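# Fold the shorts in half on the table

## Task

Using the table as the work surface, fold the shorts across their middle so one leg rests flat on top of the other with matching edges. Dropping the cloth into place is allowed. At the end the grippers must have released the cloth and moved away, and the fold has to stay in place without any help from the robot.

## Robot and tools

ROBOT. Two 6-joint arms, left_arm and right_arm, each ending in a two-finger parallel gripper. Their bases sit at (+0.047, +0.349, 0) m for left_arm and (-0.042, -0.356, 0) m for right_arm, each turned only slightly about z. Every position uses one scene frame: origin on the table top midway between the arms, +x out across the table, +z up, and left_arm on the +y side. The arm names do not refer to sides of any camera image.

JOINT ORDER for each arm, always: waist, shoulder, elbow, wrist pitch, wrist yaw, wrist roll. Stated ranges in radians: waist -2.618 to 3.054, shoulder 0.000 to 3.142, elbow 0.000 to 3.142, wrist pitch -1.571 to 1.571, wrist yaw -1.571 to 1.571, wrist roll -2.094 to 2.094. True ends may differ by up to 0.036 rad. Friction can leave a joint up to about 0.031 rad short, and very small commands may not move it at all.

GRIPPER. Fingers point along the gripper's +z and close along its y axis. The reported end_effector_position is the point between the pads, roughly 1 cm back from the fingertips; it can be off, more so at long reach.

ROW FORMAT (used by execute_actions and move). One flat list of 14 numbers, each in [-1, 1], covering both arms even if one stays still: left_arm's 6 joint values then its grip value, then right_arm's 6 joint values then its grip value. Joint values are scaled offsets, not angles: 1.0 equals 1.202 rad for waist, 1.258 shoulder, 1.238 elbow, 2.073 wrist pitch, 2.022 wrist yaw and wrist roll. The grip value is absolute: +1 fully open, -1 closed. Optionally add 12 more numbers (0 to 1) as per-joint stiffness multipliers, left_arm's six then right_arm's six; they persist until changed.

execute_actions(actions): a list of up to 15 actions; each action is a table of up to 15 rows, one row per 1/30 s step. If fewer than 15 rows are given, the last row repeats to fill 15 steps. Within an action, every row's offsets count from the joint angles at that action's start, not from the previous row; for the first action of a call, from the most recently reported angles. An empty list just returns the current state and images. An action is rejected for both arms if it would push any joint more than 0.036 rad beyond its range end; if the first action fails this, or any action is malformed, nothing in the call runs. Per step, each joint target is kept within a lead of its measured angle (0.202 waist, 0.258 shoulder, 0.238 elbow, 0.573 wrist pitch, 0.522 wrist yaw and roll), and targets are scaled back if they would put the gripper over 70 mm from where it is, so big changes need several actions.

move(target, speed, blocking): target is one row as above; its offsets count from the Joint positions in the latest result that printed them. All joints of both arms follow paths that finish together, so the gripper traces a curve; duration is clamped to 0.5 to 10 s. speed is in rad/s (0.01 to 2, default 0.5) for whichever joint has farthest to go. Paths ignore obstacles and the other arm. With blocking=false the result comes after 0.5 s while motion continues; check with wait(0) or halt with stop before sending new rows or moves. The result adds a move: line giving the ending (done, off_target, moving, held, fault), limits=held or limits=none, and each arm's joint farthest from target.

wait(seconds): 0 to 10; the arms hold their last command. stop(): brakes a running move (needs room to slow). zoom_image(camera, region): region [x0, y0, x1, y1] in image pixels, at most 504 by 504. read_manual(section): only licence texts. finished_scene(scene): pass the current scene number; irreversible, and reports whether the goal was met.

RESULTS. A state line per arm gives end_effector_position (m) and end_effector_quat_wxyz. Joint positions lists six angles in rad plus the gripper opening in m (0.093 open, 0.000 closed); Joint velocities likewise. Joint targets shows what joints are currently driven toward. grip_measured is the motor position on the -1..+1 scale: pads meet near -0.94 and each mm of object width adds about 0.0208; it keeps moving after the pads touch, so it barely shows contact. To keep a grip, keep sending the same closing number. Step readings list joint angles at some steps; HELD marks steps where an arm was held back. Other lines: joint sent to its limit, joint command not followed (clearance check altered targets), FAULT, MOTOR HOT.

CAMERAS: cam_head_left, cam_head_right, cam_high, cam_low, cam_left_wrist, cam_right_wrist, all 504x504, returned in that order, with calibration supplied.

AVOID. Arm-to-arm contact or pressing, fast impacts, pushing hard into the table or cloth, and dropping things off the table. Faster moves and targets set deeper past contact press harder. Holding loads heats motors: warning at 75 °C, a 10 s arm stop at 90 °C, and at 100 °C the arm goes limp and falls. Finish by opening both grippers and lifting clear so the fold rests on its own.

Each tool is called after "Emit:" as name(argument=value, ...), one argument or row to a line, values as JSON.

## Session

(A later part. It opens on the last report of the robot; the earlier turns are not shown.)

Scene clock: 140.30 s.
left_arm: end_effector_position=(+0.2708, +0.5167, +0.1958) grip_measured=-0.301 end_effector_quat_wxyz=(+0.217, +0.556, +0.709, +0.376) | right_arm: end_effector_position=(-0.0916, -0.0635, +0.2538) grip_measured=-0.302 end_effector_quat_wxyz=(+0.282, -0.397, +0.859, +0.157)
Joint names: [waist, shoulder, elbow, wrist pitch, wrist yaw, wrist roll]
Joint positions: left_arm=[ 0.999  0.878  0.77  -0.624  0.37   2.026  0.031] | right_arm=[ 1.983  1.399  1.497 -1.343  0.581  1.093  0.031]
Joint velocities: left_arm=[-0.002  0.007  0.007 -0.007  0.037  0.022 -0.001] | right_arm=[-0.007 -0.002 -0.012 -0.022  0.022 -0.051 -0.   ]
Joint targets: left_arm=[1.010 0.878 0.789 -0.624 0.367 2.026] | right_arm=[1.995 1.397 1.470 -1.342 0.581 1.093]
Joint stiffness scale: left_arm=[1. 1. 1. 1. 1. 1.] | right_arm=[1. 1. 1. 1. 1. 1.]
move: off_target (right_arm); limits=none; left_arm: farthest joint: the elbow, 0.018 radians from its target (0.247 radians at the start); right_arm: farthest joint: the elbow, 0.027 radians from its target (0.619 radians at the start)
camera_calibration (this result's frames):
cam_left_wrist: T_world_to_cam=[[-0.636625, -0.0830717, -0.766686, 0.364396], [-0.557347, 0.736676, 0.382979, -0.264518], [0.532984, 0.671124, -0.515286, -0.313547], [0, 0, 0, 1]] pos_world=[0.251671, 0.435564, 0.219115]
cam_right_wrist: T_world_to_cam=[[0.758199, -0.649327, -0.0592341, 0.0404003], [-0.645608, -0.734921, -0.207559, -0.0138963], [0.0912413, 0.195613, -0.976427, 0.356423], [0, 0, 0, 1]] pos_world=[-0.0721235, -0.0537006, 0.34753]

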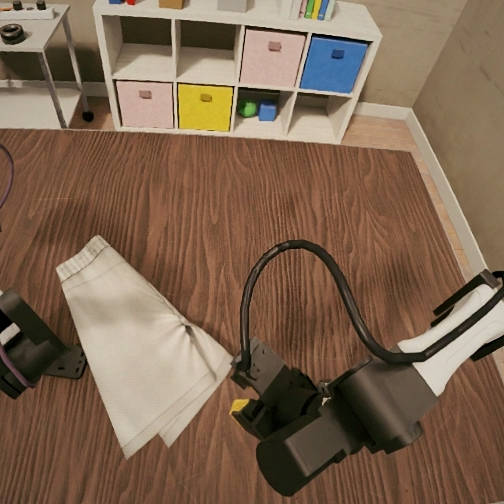

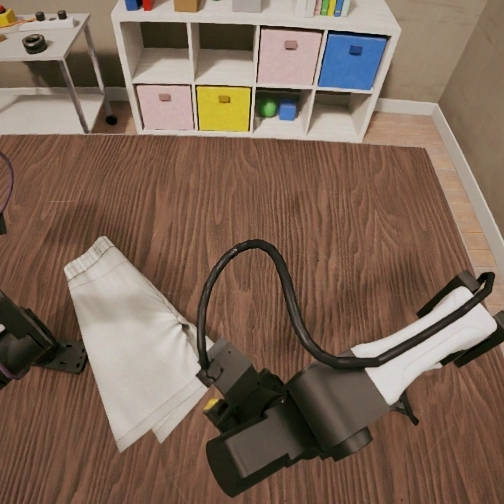

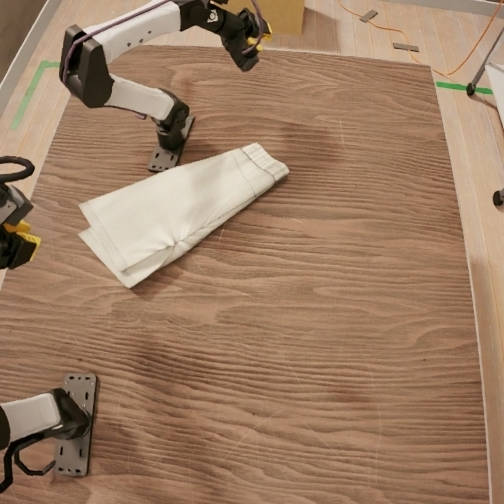

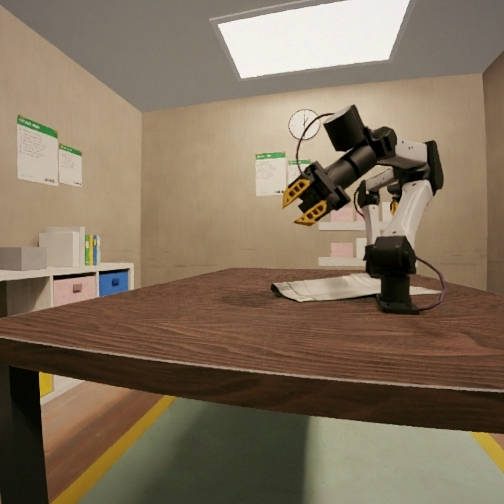

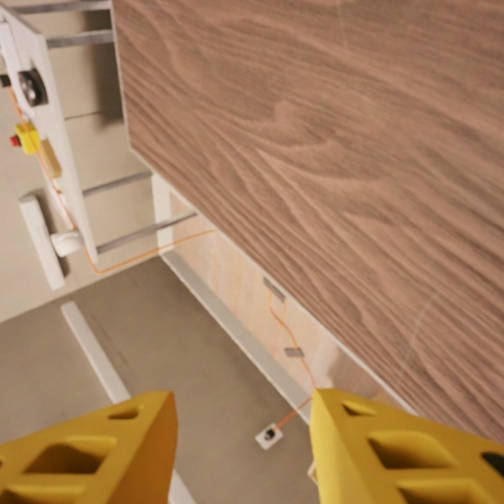

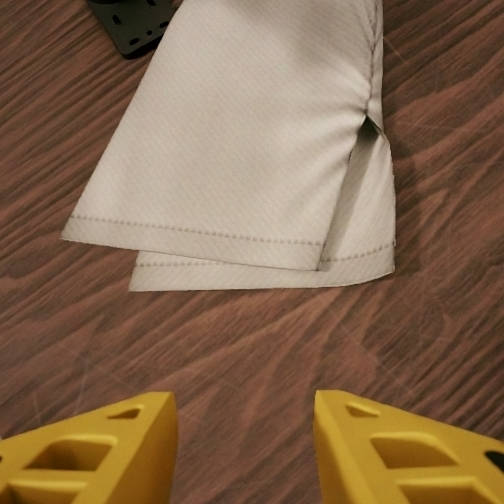

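Emit:
move(
  target=[0,0,0,0,0,0,-0.3,-0.3,0.73,0.42,0.13,-0.295,-0.54,-1],
  speed=0.8,
)

Scene clock: 149.03 s.
left_arm: end_effector_position=(+0.2708, +0.5167, +0.1958) grip_measured=-0.301 end_effector_quat_wxyz=(+0.217, +0.556, +0.709, +0.376) | right_arm: end_effector_position=(-0.1057, +0.1311, +0.0475) grip_measured=-0.987 end_effector_quat_wxyz=(-0.053, +0.746, -0.660, -0.065)
Joint names: [waist, shoulder, elbow, wrist pitch, wrist yaw, wrist roll]
Joint positions: left_arm=[ 0.999  0.878  0.77  -0.624  0.37   2.026  0.031] | right_arm=[ 1.626  2.316  1.993 -1.079 -0.005  0.007  0.   ]
Joint velocities: left_arm=[-0.002  0.002  0.002  0.037  0.051 -0.007 -0.001] | right_arm=[ 0.007  0.002  0.012  0.095 -0.037 -0.051  0.   ]
Joint targets: left_arm=[0.999 0.878 0.770 -0.624 0.370 2.026] | right_arm=[1.623 2.317 2.016 -1.073 -0.015 0.001]
Joint stiffness scale: left_arm=[1. 1. 1. 1. 1. 1.] | right_arm=[1. 1. 1. 1. 1. 1.]
move: off_target (right_arm); limits=none; left_arm: farthest joint: the waist, 0.000 radians from its target (0.000 radians at the start); right_arm: farthest joint: the elbow, 0.024 radians from its target (0.520 radians at the start)
camera_calibration (this result's frames):
cam_left_wrist: T_world_to_cam=[[-0.636625, -0.0830717, -0.766686, 0.364396], [-0.557347, 0.736676, 0.382979, -0.264518], [0.532984, 0.671124, -0.515286, -0.313547], [0, 0, 0, 1]] pos_world=[0.251671, 0.435564, 0.219115]
cam_right_wrist: T_world_to_cam=[[0.994903, 0.100353, -0.00986582, 0.0896949], [0.0992111, -0.956672, 0.273745, 0.162186], [0.0180328, -0.273329, -0.961752, 0.171289], [0, 0, 0, 1]] pos_world=[-0.108417, 0.192976, 0.121225]

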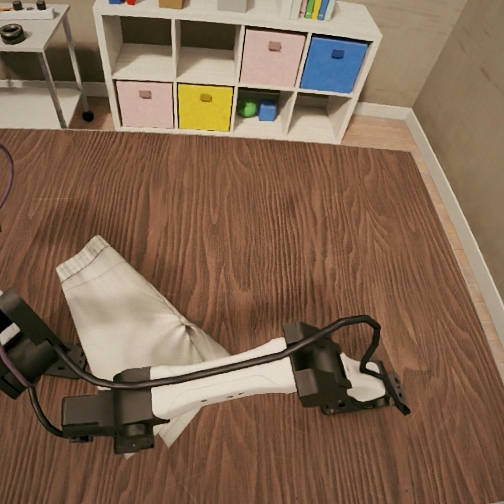

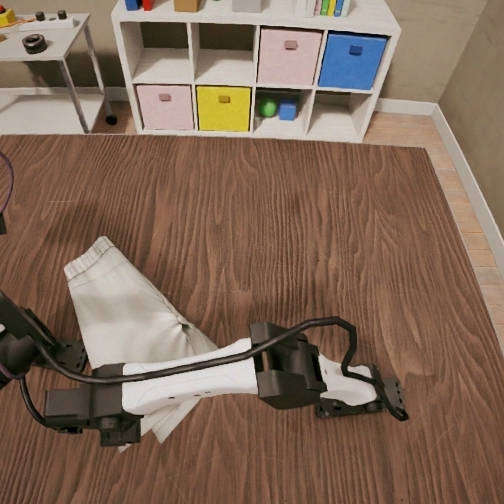

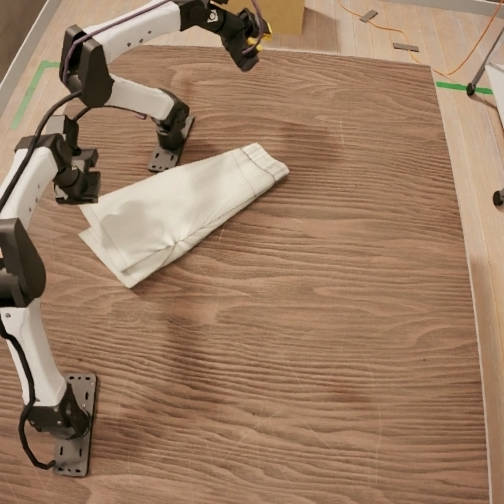

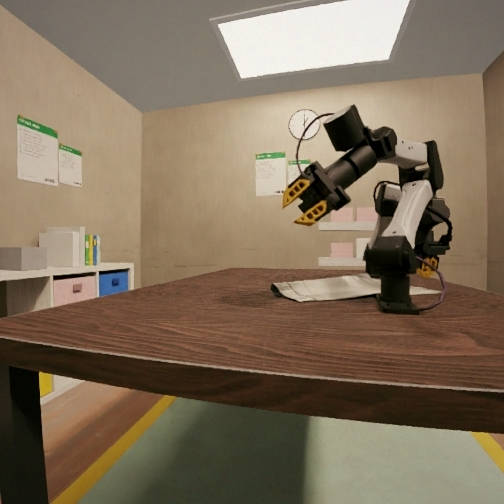

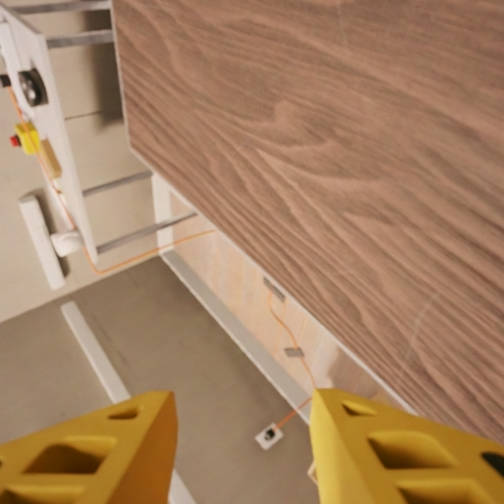

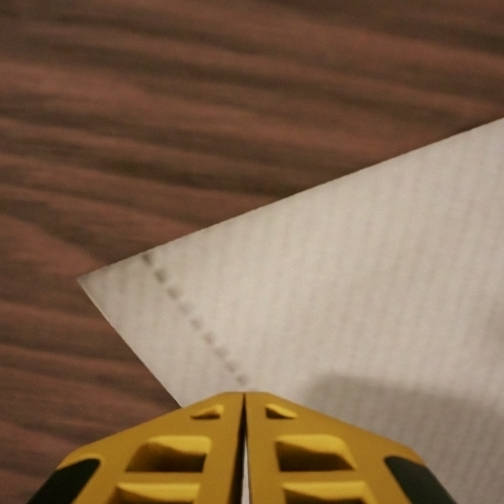

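Emit:
move(
  target=[0,0.4,0.3,0,0,0,-0.3,0.06,0,0,0.05,0,0,-1],
)

Emit:
move(
  target=[0,0,0,0,0,0,-0.3,0,0.085,0,0,0,0,-1],
  speed=0.15,
)

Emit:
move(
  target=[0,0,0,0,0,0,-0.3,0,0.01,0,-0.17,0,0,-1],
  speed=0.15,
)

Emit:
move(
  target=[0,0,0,0,0,0,-0.3,0,-0.35,0,0,0,0,-1],
)

Scene clock: 157.20 s.
left_arm: end_effector_position=(+0.3322, +0.5884, +0.1946) grip_measured=-0.301 end_effector_quat_wxyz=(+0.214, +0.560, +0.736, +0.315) | right_arm: end_effector_position=(-0.1410, +0.1485, +0.0525) grip_measured=-0.987 end_effector_quat_wxyz=(-0.081, +0.763, -0.633, -0.104)
Joint names: [waist, shoulder, elbow, wrist pitch, wrist yaw, wrist roll]
Joint positions: left_arm=[ 0.999  1.364  1.12  -0.621  0.37   2.026  0.031] | right_arm=[ 1.69   2.316  1.993 -0.983 -0.005  0.007  0.   ]
Joint velocities: left_arm=[ 0.002  0.002  0.002 -0.081  0.051  0.037 -0.001] | right_arm=[ 0.027 -0.012 -0.017  0.022 -0.022  0.007  0.   ]
Joint targets: left_arm=[0.999 1.381 1.142 -0.624 0.370 2.026] | right_arm=[1.699 2.316 1.993 -0.976 -0.005 0.007]
Joint stiffness scale: left_arm=[1. 1. 1. 1. 1. 1.] | right_arm=[1. 1. 1. 1. 1. 1.]
move: off_target (left_arm); limits=none; left_arm: farthest joint: the elbow, 0.022 radians from its target (0.371 radians at the start); right_arm: farthest joint: the waist, 0.008 radians from its target (0.072 radians at the start)
camera_calibration (this result's frames):
cam_left_wrist: T_world_to_cam=[[-0.70109, -0.158394, -0.695258, 0.460399], [-0.524901, 0.774587, 0.352837, -0.309928], [0.48265, 0.612313, -0.626196, -0.322078], [0, 0, 0, 1]] pos_world=[0.31555, 0.510203, 0.227766]
cam_right_wrist: T_world_to_cam=[[0.986208, 0.165011, -0.0128125, 0.112448], [0.164607, -0.969829, 0.179823, 0.197024], [0.0172469, -0.179452, -0.983615, 0.168596], [0, 0, 0, 1]] pos_world=[-0.146236, 0.202779, 0.131845]

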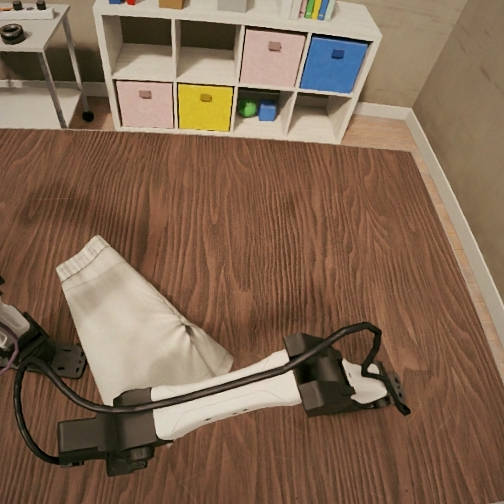

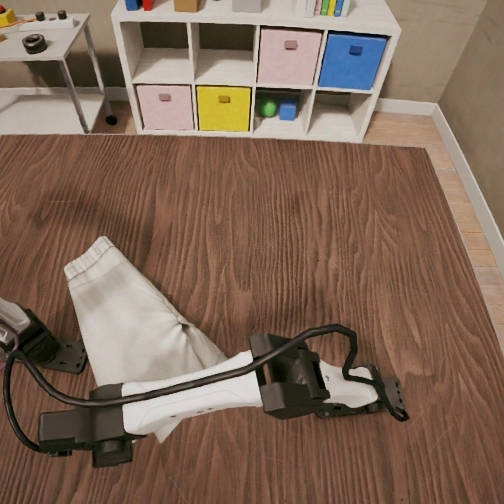

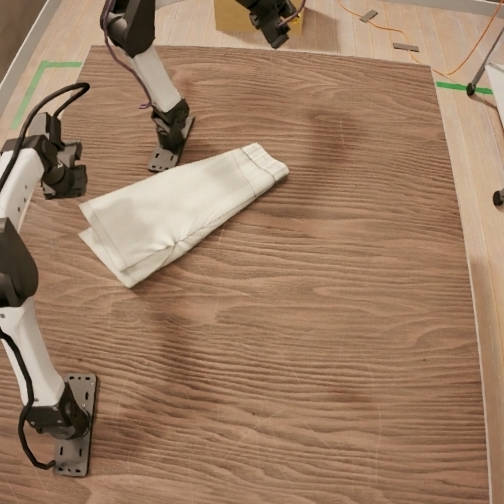

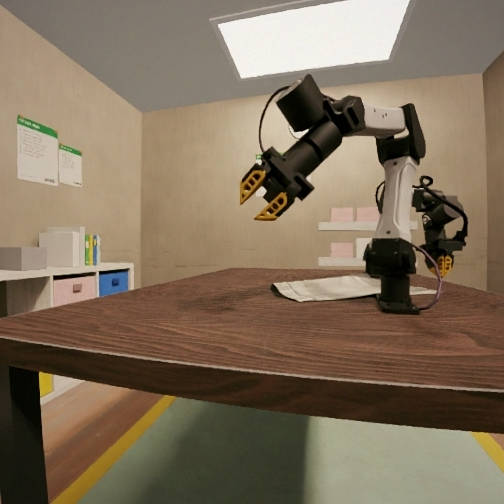

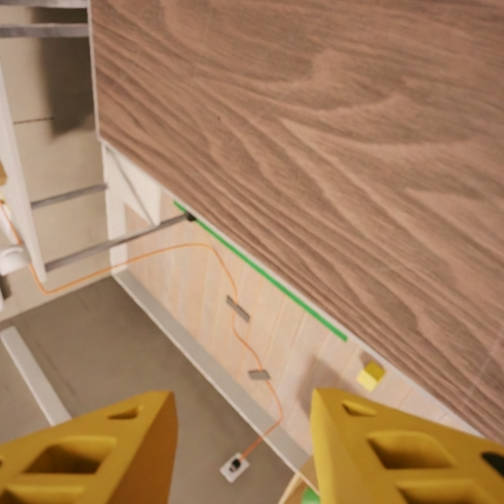

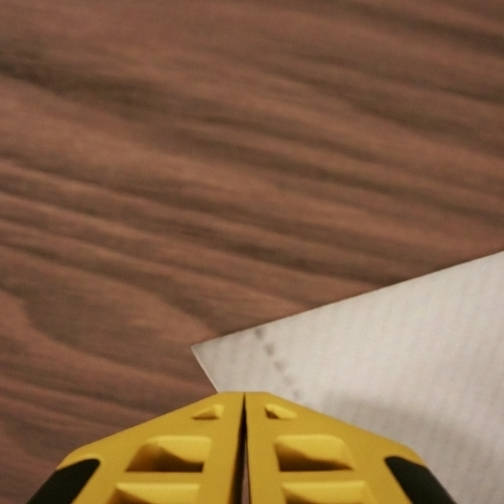

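Scene clock: 158.20 s.
left_arm: end_effector_position=(+0.3322, +0.5884, +0.1946) grip_measured=-0.301 end_effector_quat_wxyz=(+0.214, +0.560, +0.736, +0.315) | right_arm: end_effector_position=(-0.1397, +0.1416, +0.0092) grip_measured=-0.987 end_effector_quat_wxyz=(-0.054, +0.767, -0.636, -0.070)
Joint names: [waist, shoulder, elbow, wrist pitch, wrist yaw, wrist roll]
Joint positions: left_arm=[ 0.999  1.364  1.12  -0.621  0.37   2.026  0.031] | right_arm=[ 1.69   2.405  1.993 -0.981 -0.005  0.007  0.   ]
Joint velocities: left_arm=[-0.007 -0.012 -0.017 -0.037  0.007 -0.081 -0.   ] | right_arm=[-0.007 -0.002  0.012 -0.022  0.007 -0.022  0.   ]
Joint targets: left_arm=[0.999 1.364 1.120 -0.621 0.370 2.026] | right_arm=[1.690 2.423 1.993 -0.983 -0.005 0.007]
Joint stiffness scale: left_arm=[1. 1. 1. 1. 1. 1.] | right_arm=[1. 1. 1. 1. 1. 1.]
move: done; limits=none; left_arm: farthest joint: the waist, 0.000 radians from its target (0.000 radians at the start); right_arm: farthest joint: the shoulder, 0.018 radians from its target (0.107 radians at the start)
camera_calibration (this result's frames):
cam_left_wrist: T_world_to_cam=[[-0.70109, -0.158394, -0.695258, 0.460399], [-0.524901, 0.774587, 0.352837, -0.309928], [0.48265, 0.612313, -0.626196, -0.322078], [0, 0, 0, 1]] pos_world=[0.31555, 0.510203, 0.227766]
cam_right_wrist: T_world_to_cam=[[0.986402, 0.164018, -0.010443, 0.111853], [0.160907, -0.950848, 0.264569, 0.193992], [0.0334644, -0.262652, -0.96431, 0.138585], [0, 0, 0, 1]] pos_world=[-0.146184, 0.202511, 0.083483]

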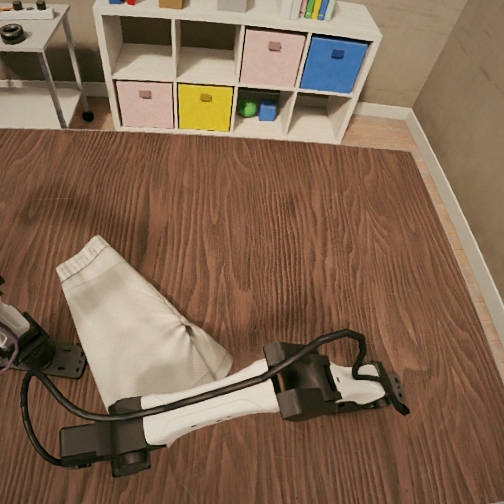

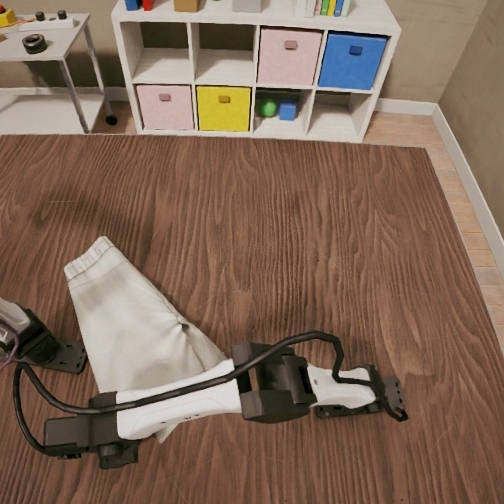

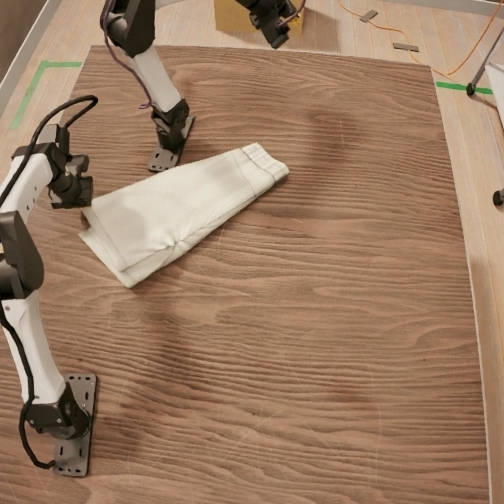

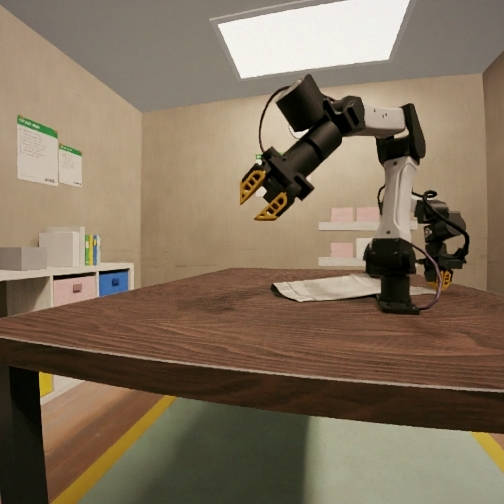

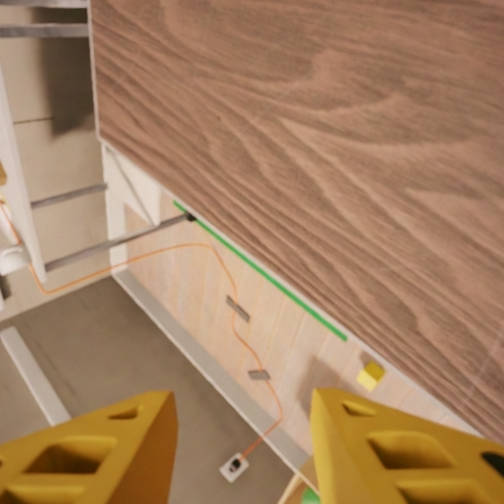

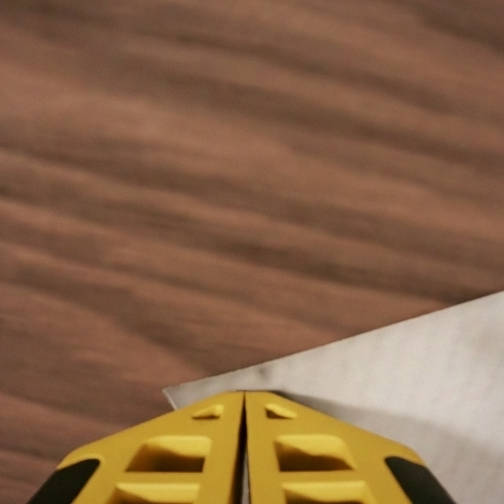

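Scene clock: 161.13 s.
left_arm: end_effector_position=(+0.3322, +0.5884, +0.1946) grip_measured=-0.301 end_effector_quat_wxyz=(+0.214, +0.560, +0.736, +0.315) | right_arm: end_effector_position=(-0.1242, +0.0623, +0.0108) grip_measured=-0.987 end_effector_quat_wxyz=(+0.051, +0.767, -0.637, +0.058)
Joint names: [waist, shoulder, elbow, wrist pitch, wrist yaw, wrist roll]
Joint positions: left_arm=[ 0.999  1.364  1.12  -0.621  0.37   2.026  0.031] | right_arm=[ 1.69   2.399  1.993 -1.319 -0.005  0.007  0.   ]
Joint velocities: left_arm=[-0.007 -0.007 -0.012  0.022  0.037 -0.007 -0.001] | right_arm=[-0.002 -0.017 -0.002 -0.051 -0.007 -0.051  0.   ]
Joint targets: left_arm=[0.999 1.364 1.120 -0.621 0.370 2.026] | right_arm=[1.690 2.417 1.993 -1.334 -0.005 0.007]
Joint stiffness scale: left_arm=[1. 1. 1. 1. 1. 1.] | right_arm=[1. 1. 1. 1. 1. 1.]
move: done; limits=none; left_arm: farthest joint: the waist, 0.000 radians from its target (0.000 radians at the start); right_arm: farthest joint: the shoulder, 0.018 radians from its target (0.013 radians at the start)
camera_calibration (this result's frames):
cam_left_wrist: T_world_to_cam=[[-0.70109, -0.158394, -0.695258, 0.460399], [-0.524901, 0.774587, 0.352837, -0.309928], [0.48265, 0.612313, -0.626196, -0.322078], [0, 0, 0, 1]] pos_world=[0.31555, 0.510203, 0.227766]
cam_right_wrist: T_world_to_cam=[[0.986764, 0.162164, -0.000837371, 0.109684], [0.134349, -0.8146, 0.564249, 0.100601], [0.0908185, -0.556892, -0.825605, 0.142728], [0, 0, 0, 1]] pos_world=[-0.13471, 0.143647, 0.0611644]

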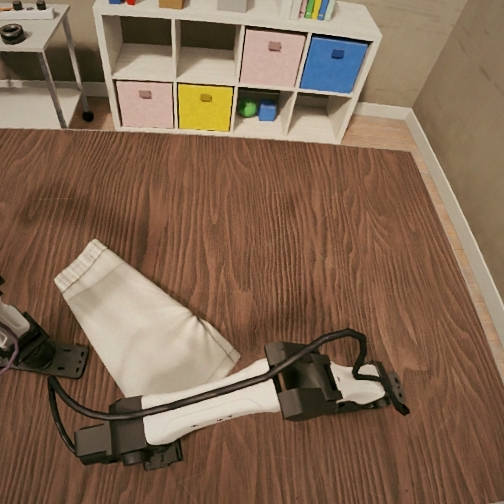

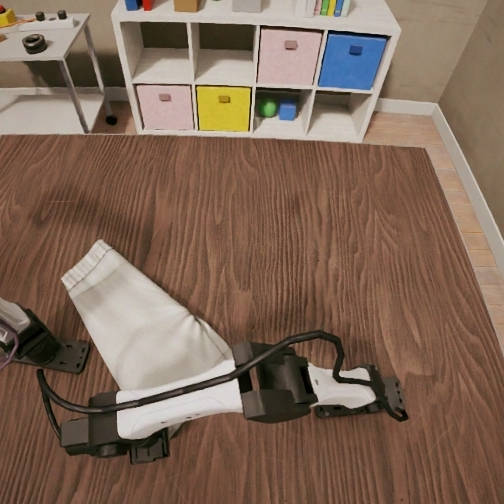

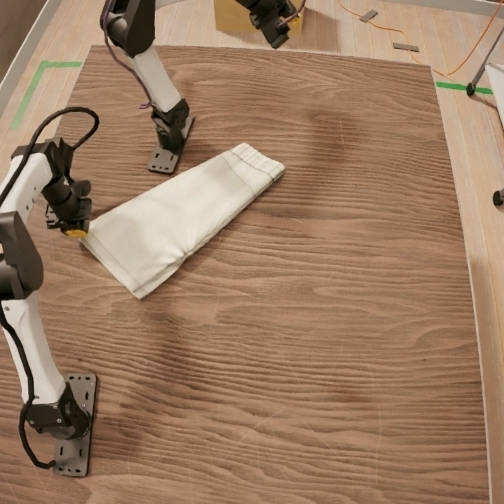

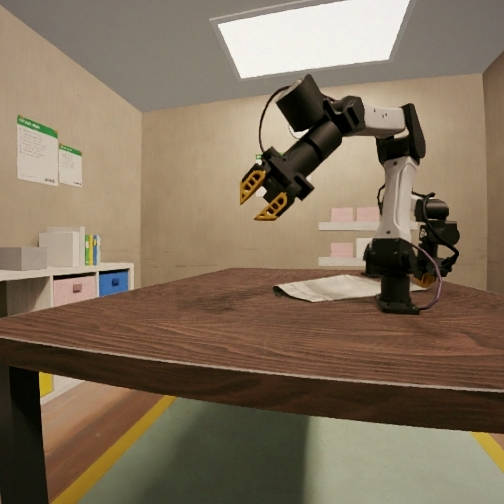

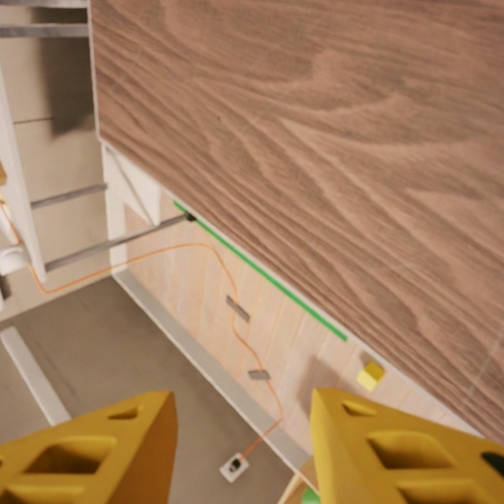

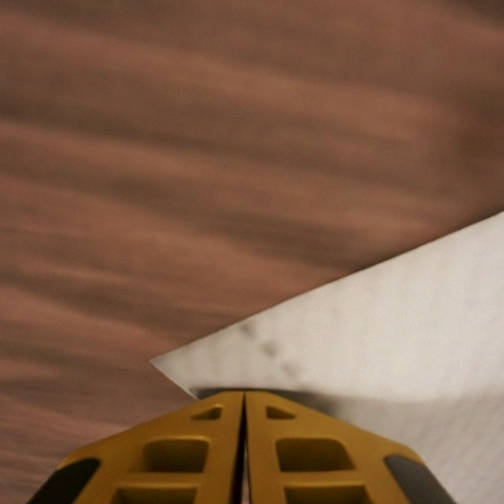

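Scene clock: 162.43 s.
left_arm: end_effector_position=(+0.3322, +0.5884, +0.1946) grip_measured=-0.301 end_effector_quat_wxyz=(+0.214, +0.560, +0.736, +0.315) | right_arm: end_effector_position=(-0.1251, +0.0668, +0.1963) grip_measured=-0.987 end_effector_quat_wxyz=(-0.090, +0.762, -0.631, -0.115)
Joint names: [waist, shoulder, elbow, wrist pitch, wrist yaw, wrist roll]
Joint positions: left_arm=[ 0.999  1.364  1.12  -0.621  0.37   2.026  0.031] | right_arm=[ 1.69   1.952  1.993 -1.319 -0.005  0.007  0.   ]
Joint velocities: left_arm=[-0.002 -0.007  0.012 -0.037  0.066  0.022 -0.001] | right_arm=[ 0.022  0.007 -0.017  0.022  0.037 -0.022  0.   ]
Joint targets: left_arm=[0.999 1.364 1.120 -0.621 0.370 2.026] | right_arm=[1.690 1.959 1.993 -1.319 -0.005 0.007]
Joint stiffness scale: left_arm=[1. 1. 1. 1. 1. 1.] | right_arm=[1. 1. 1. 1. 1. 1.]
move: done; limits=none; left_arm: farthest joint: the waist, 0.000 radians from its target (0.000 radians at the start); right_arm: farthest joint: the shoulder, 0.006 radians from its target (0.440 radians at the start)
camera_calibration (this result's frames):
cam_left_wrist: T_world_to_cam=[[-0.70109, -0.158394, -0.695258, 0.460399], [-0.524901, 0.774587, 0.352837, -0.309928], [0.48265, 0.612313, -0.626196, -0.322078], [0, 0, 0, 1]] pos_world=[0.31555, 0.510203, 0.227766]
cam_right_wrist: T_world_to_cam=[[0.986137, 0.165377, -0.0135616, 0.112181], [0.165503, -0.974426, 0.151995, 0.0952401], [0.0119216, -0.152132, -0.988288, 0.293508], [0, 0, 0, 1]] pos_world=[-0.129887, 0.118904, 0.277116]

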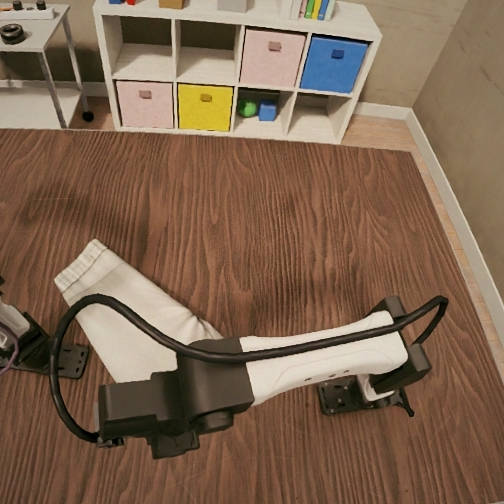

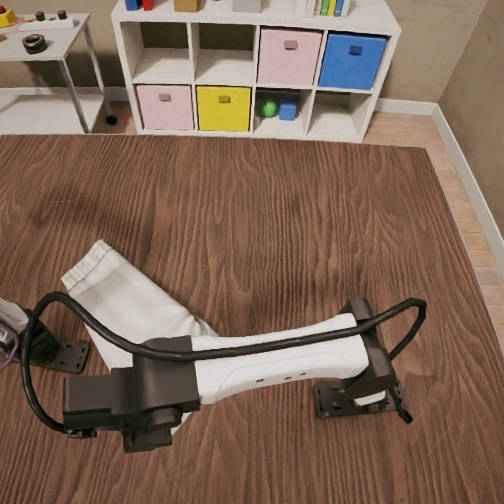

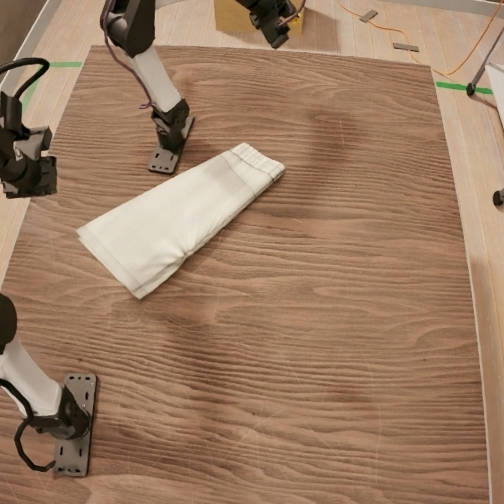

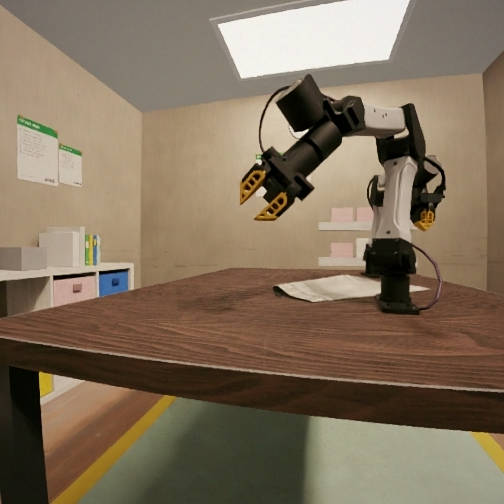

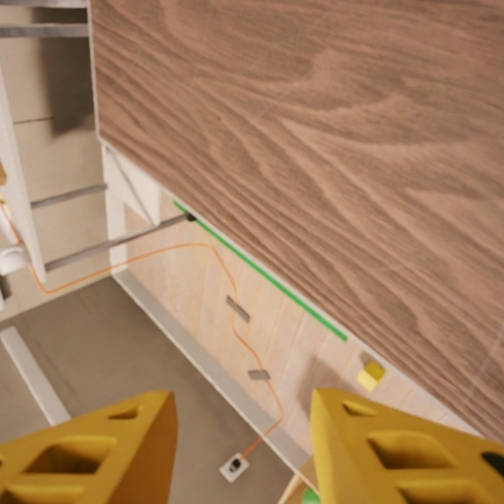

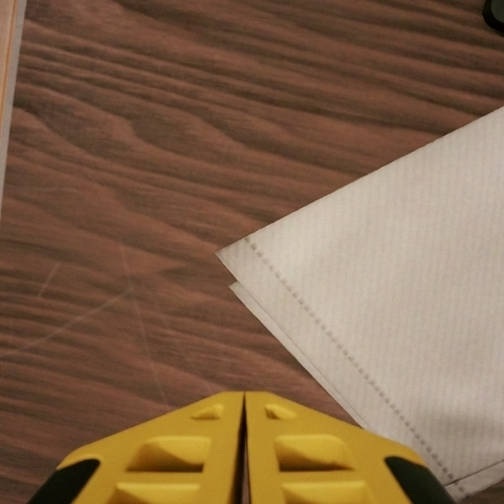

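Emit:
finished_scene(
  scene=2,
)

The scene is finished: the task was done.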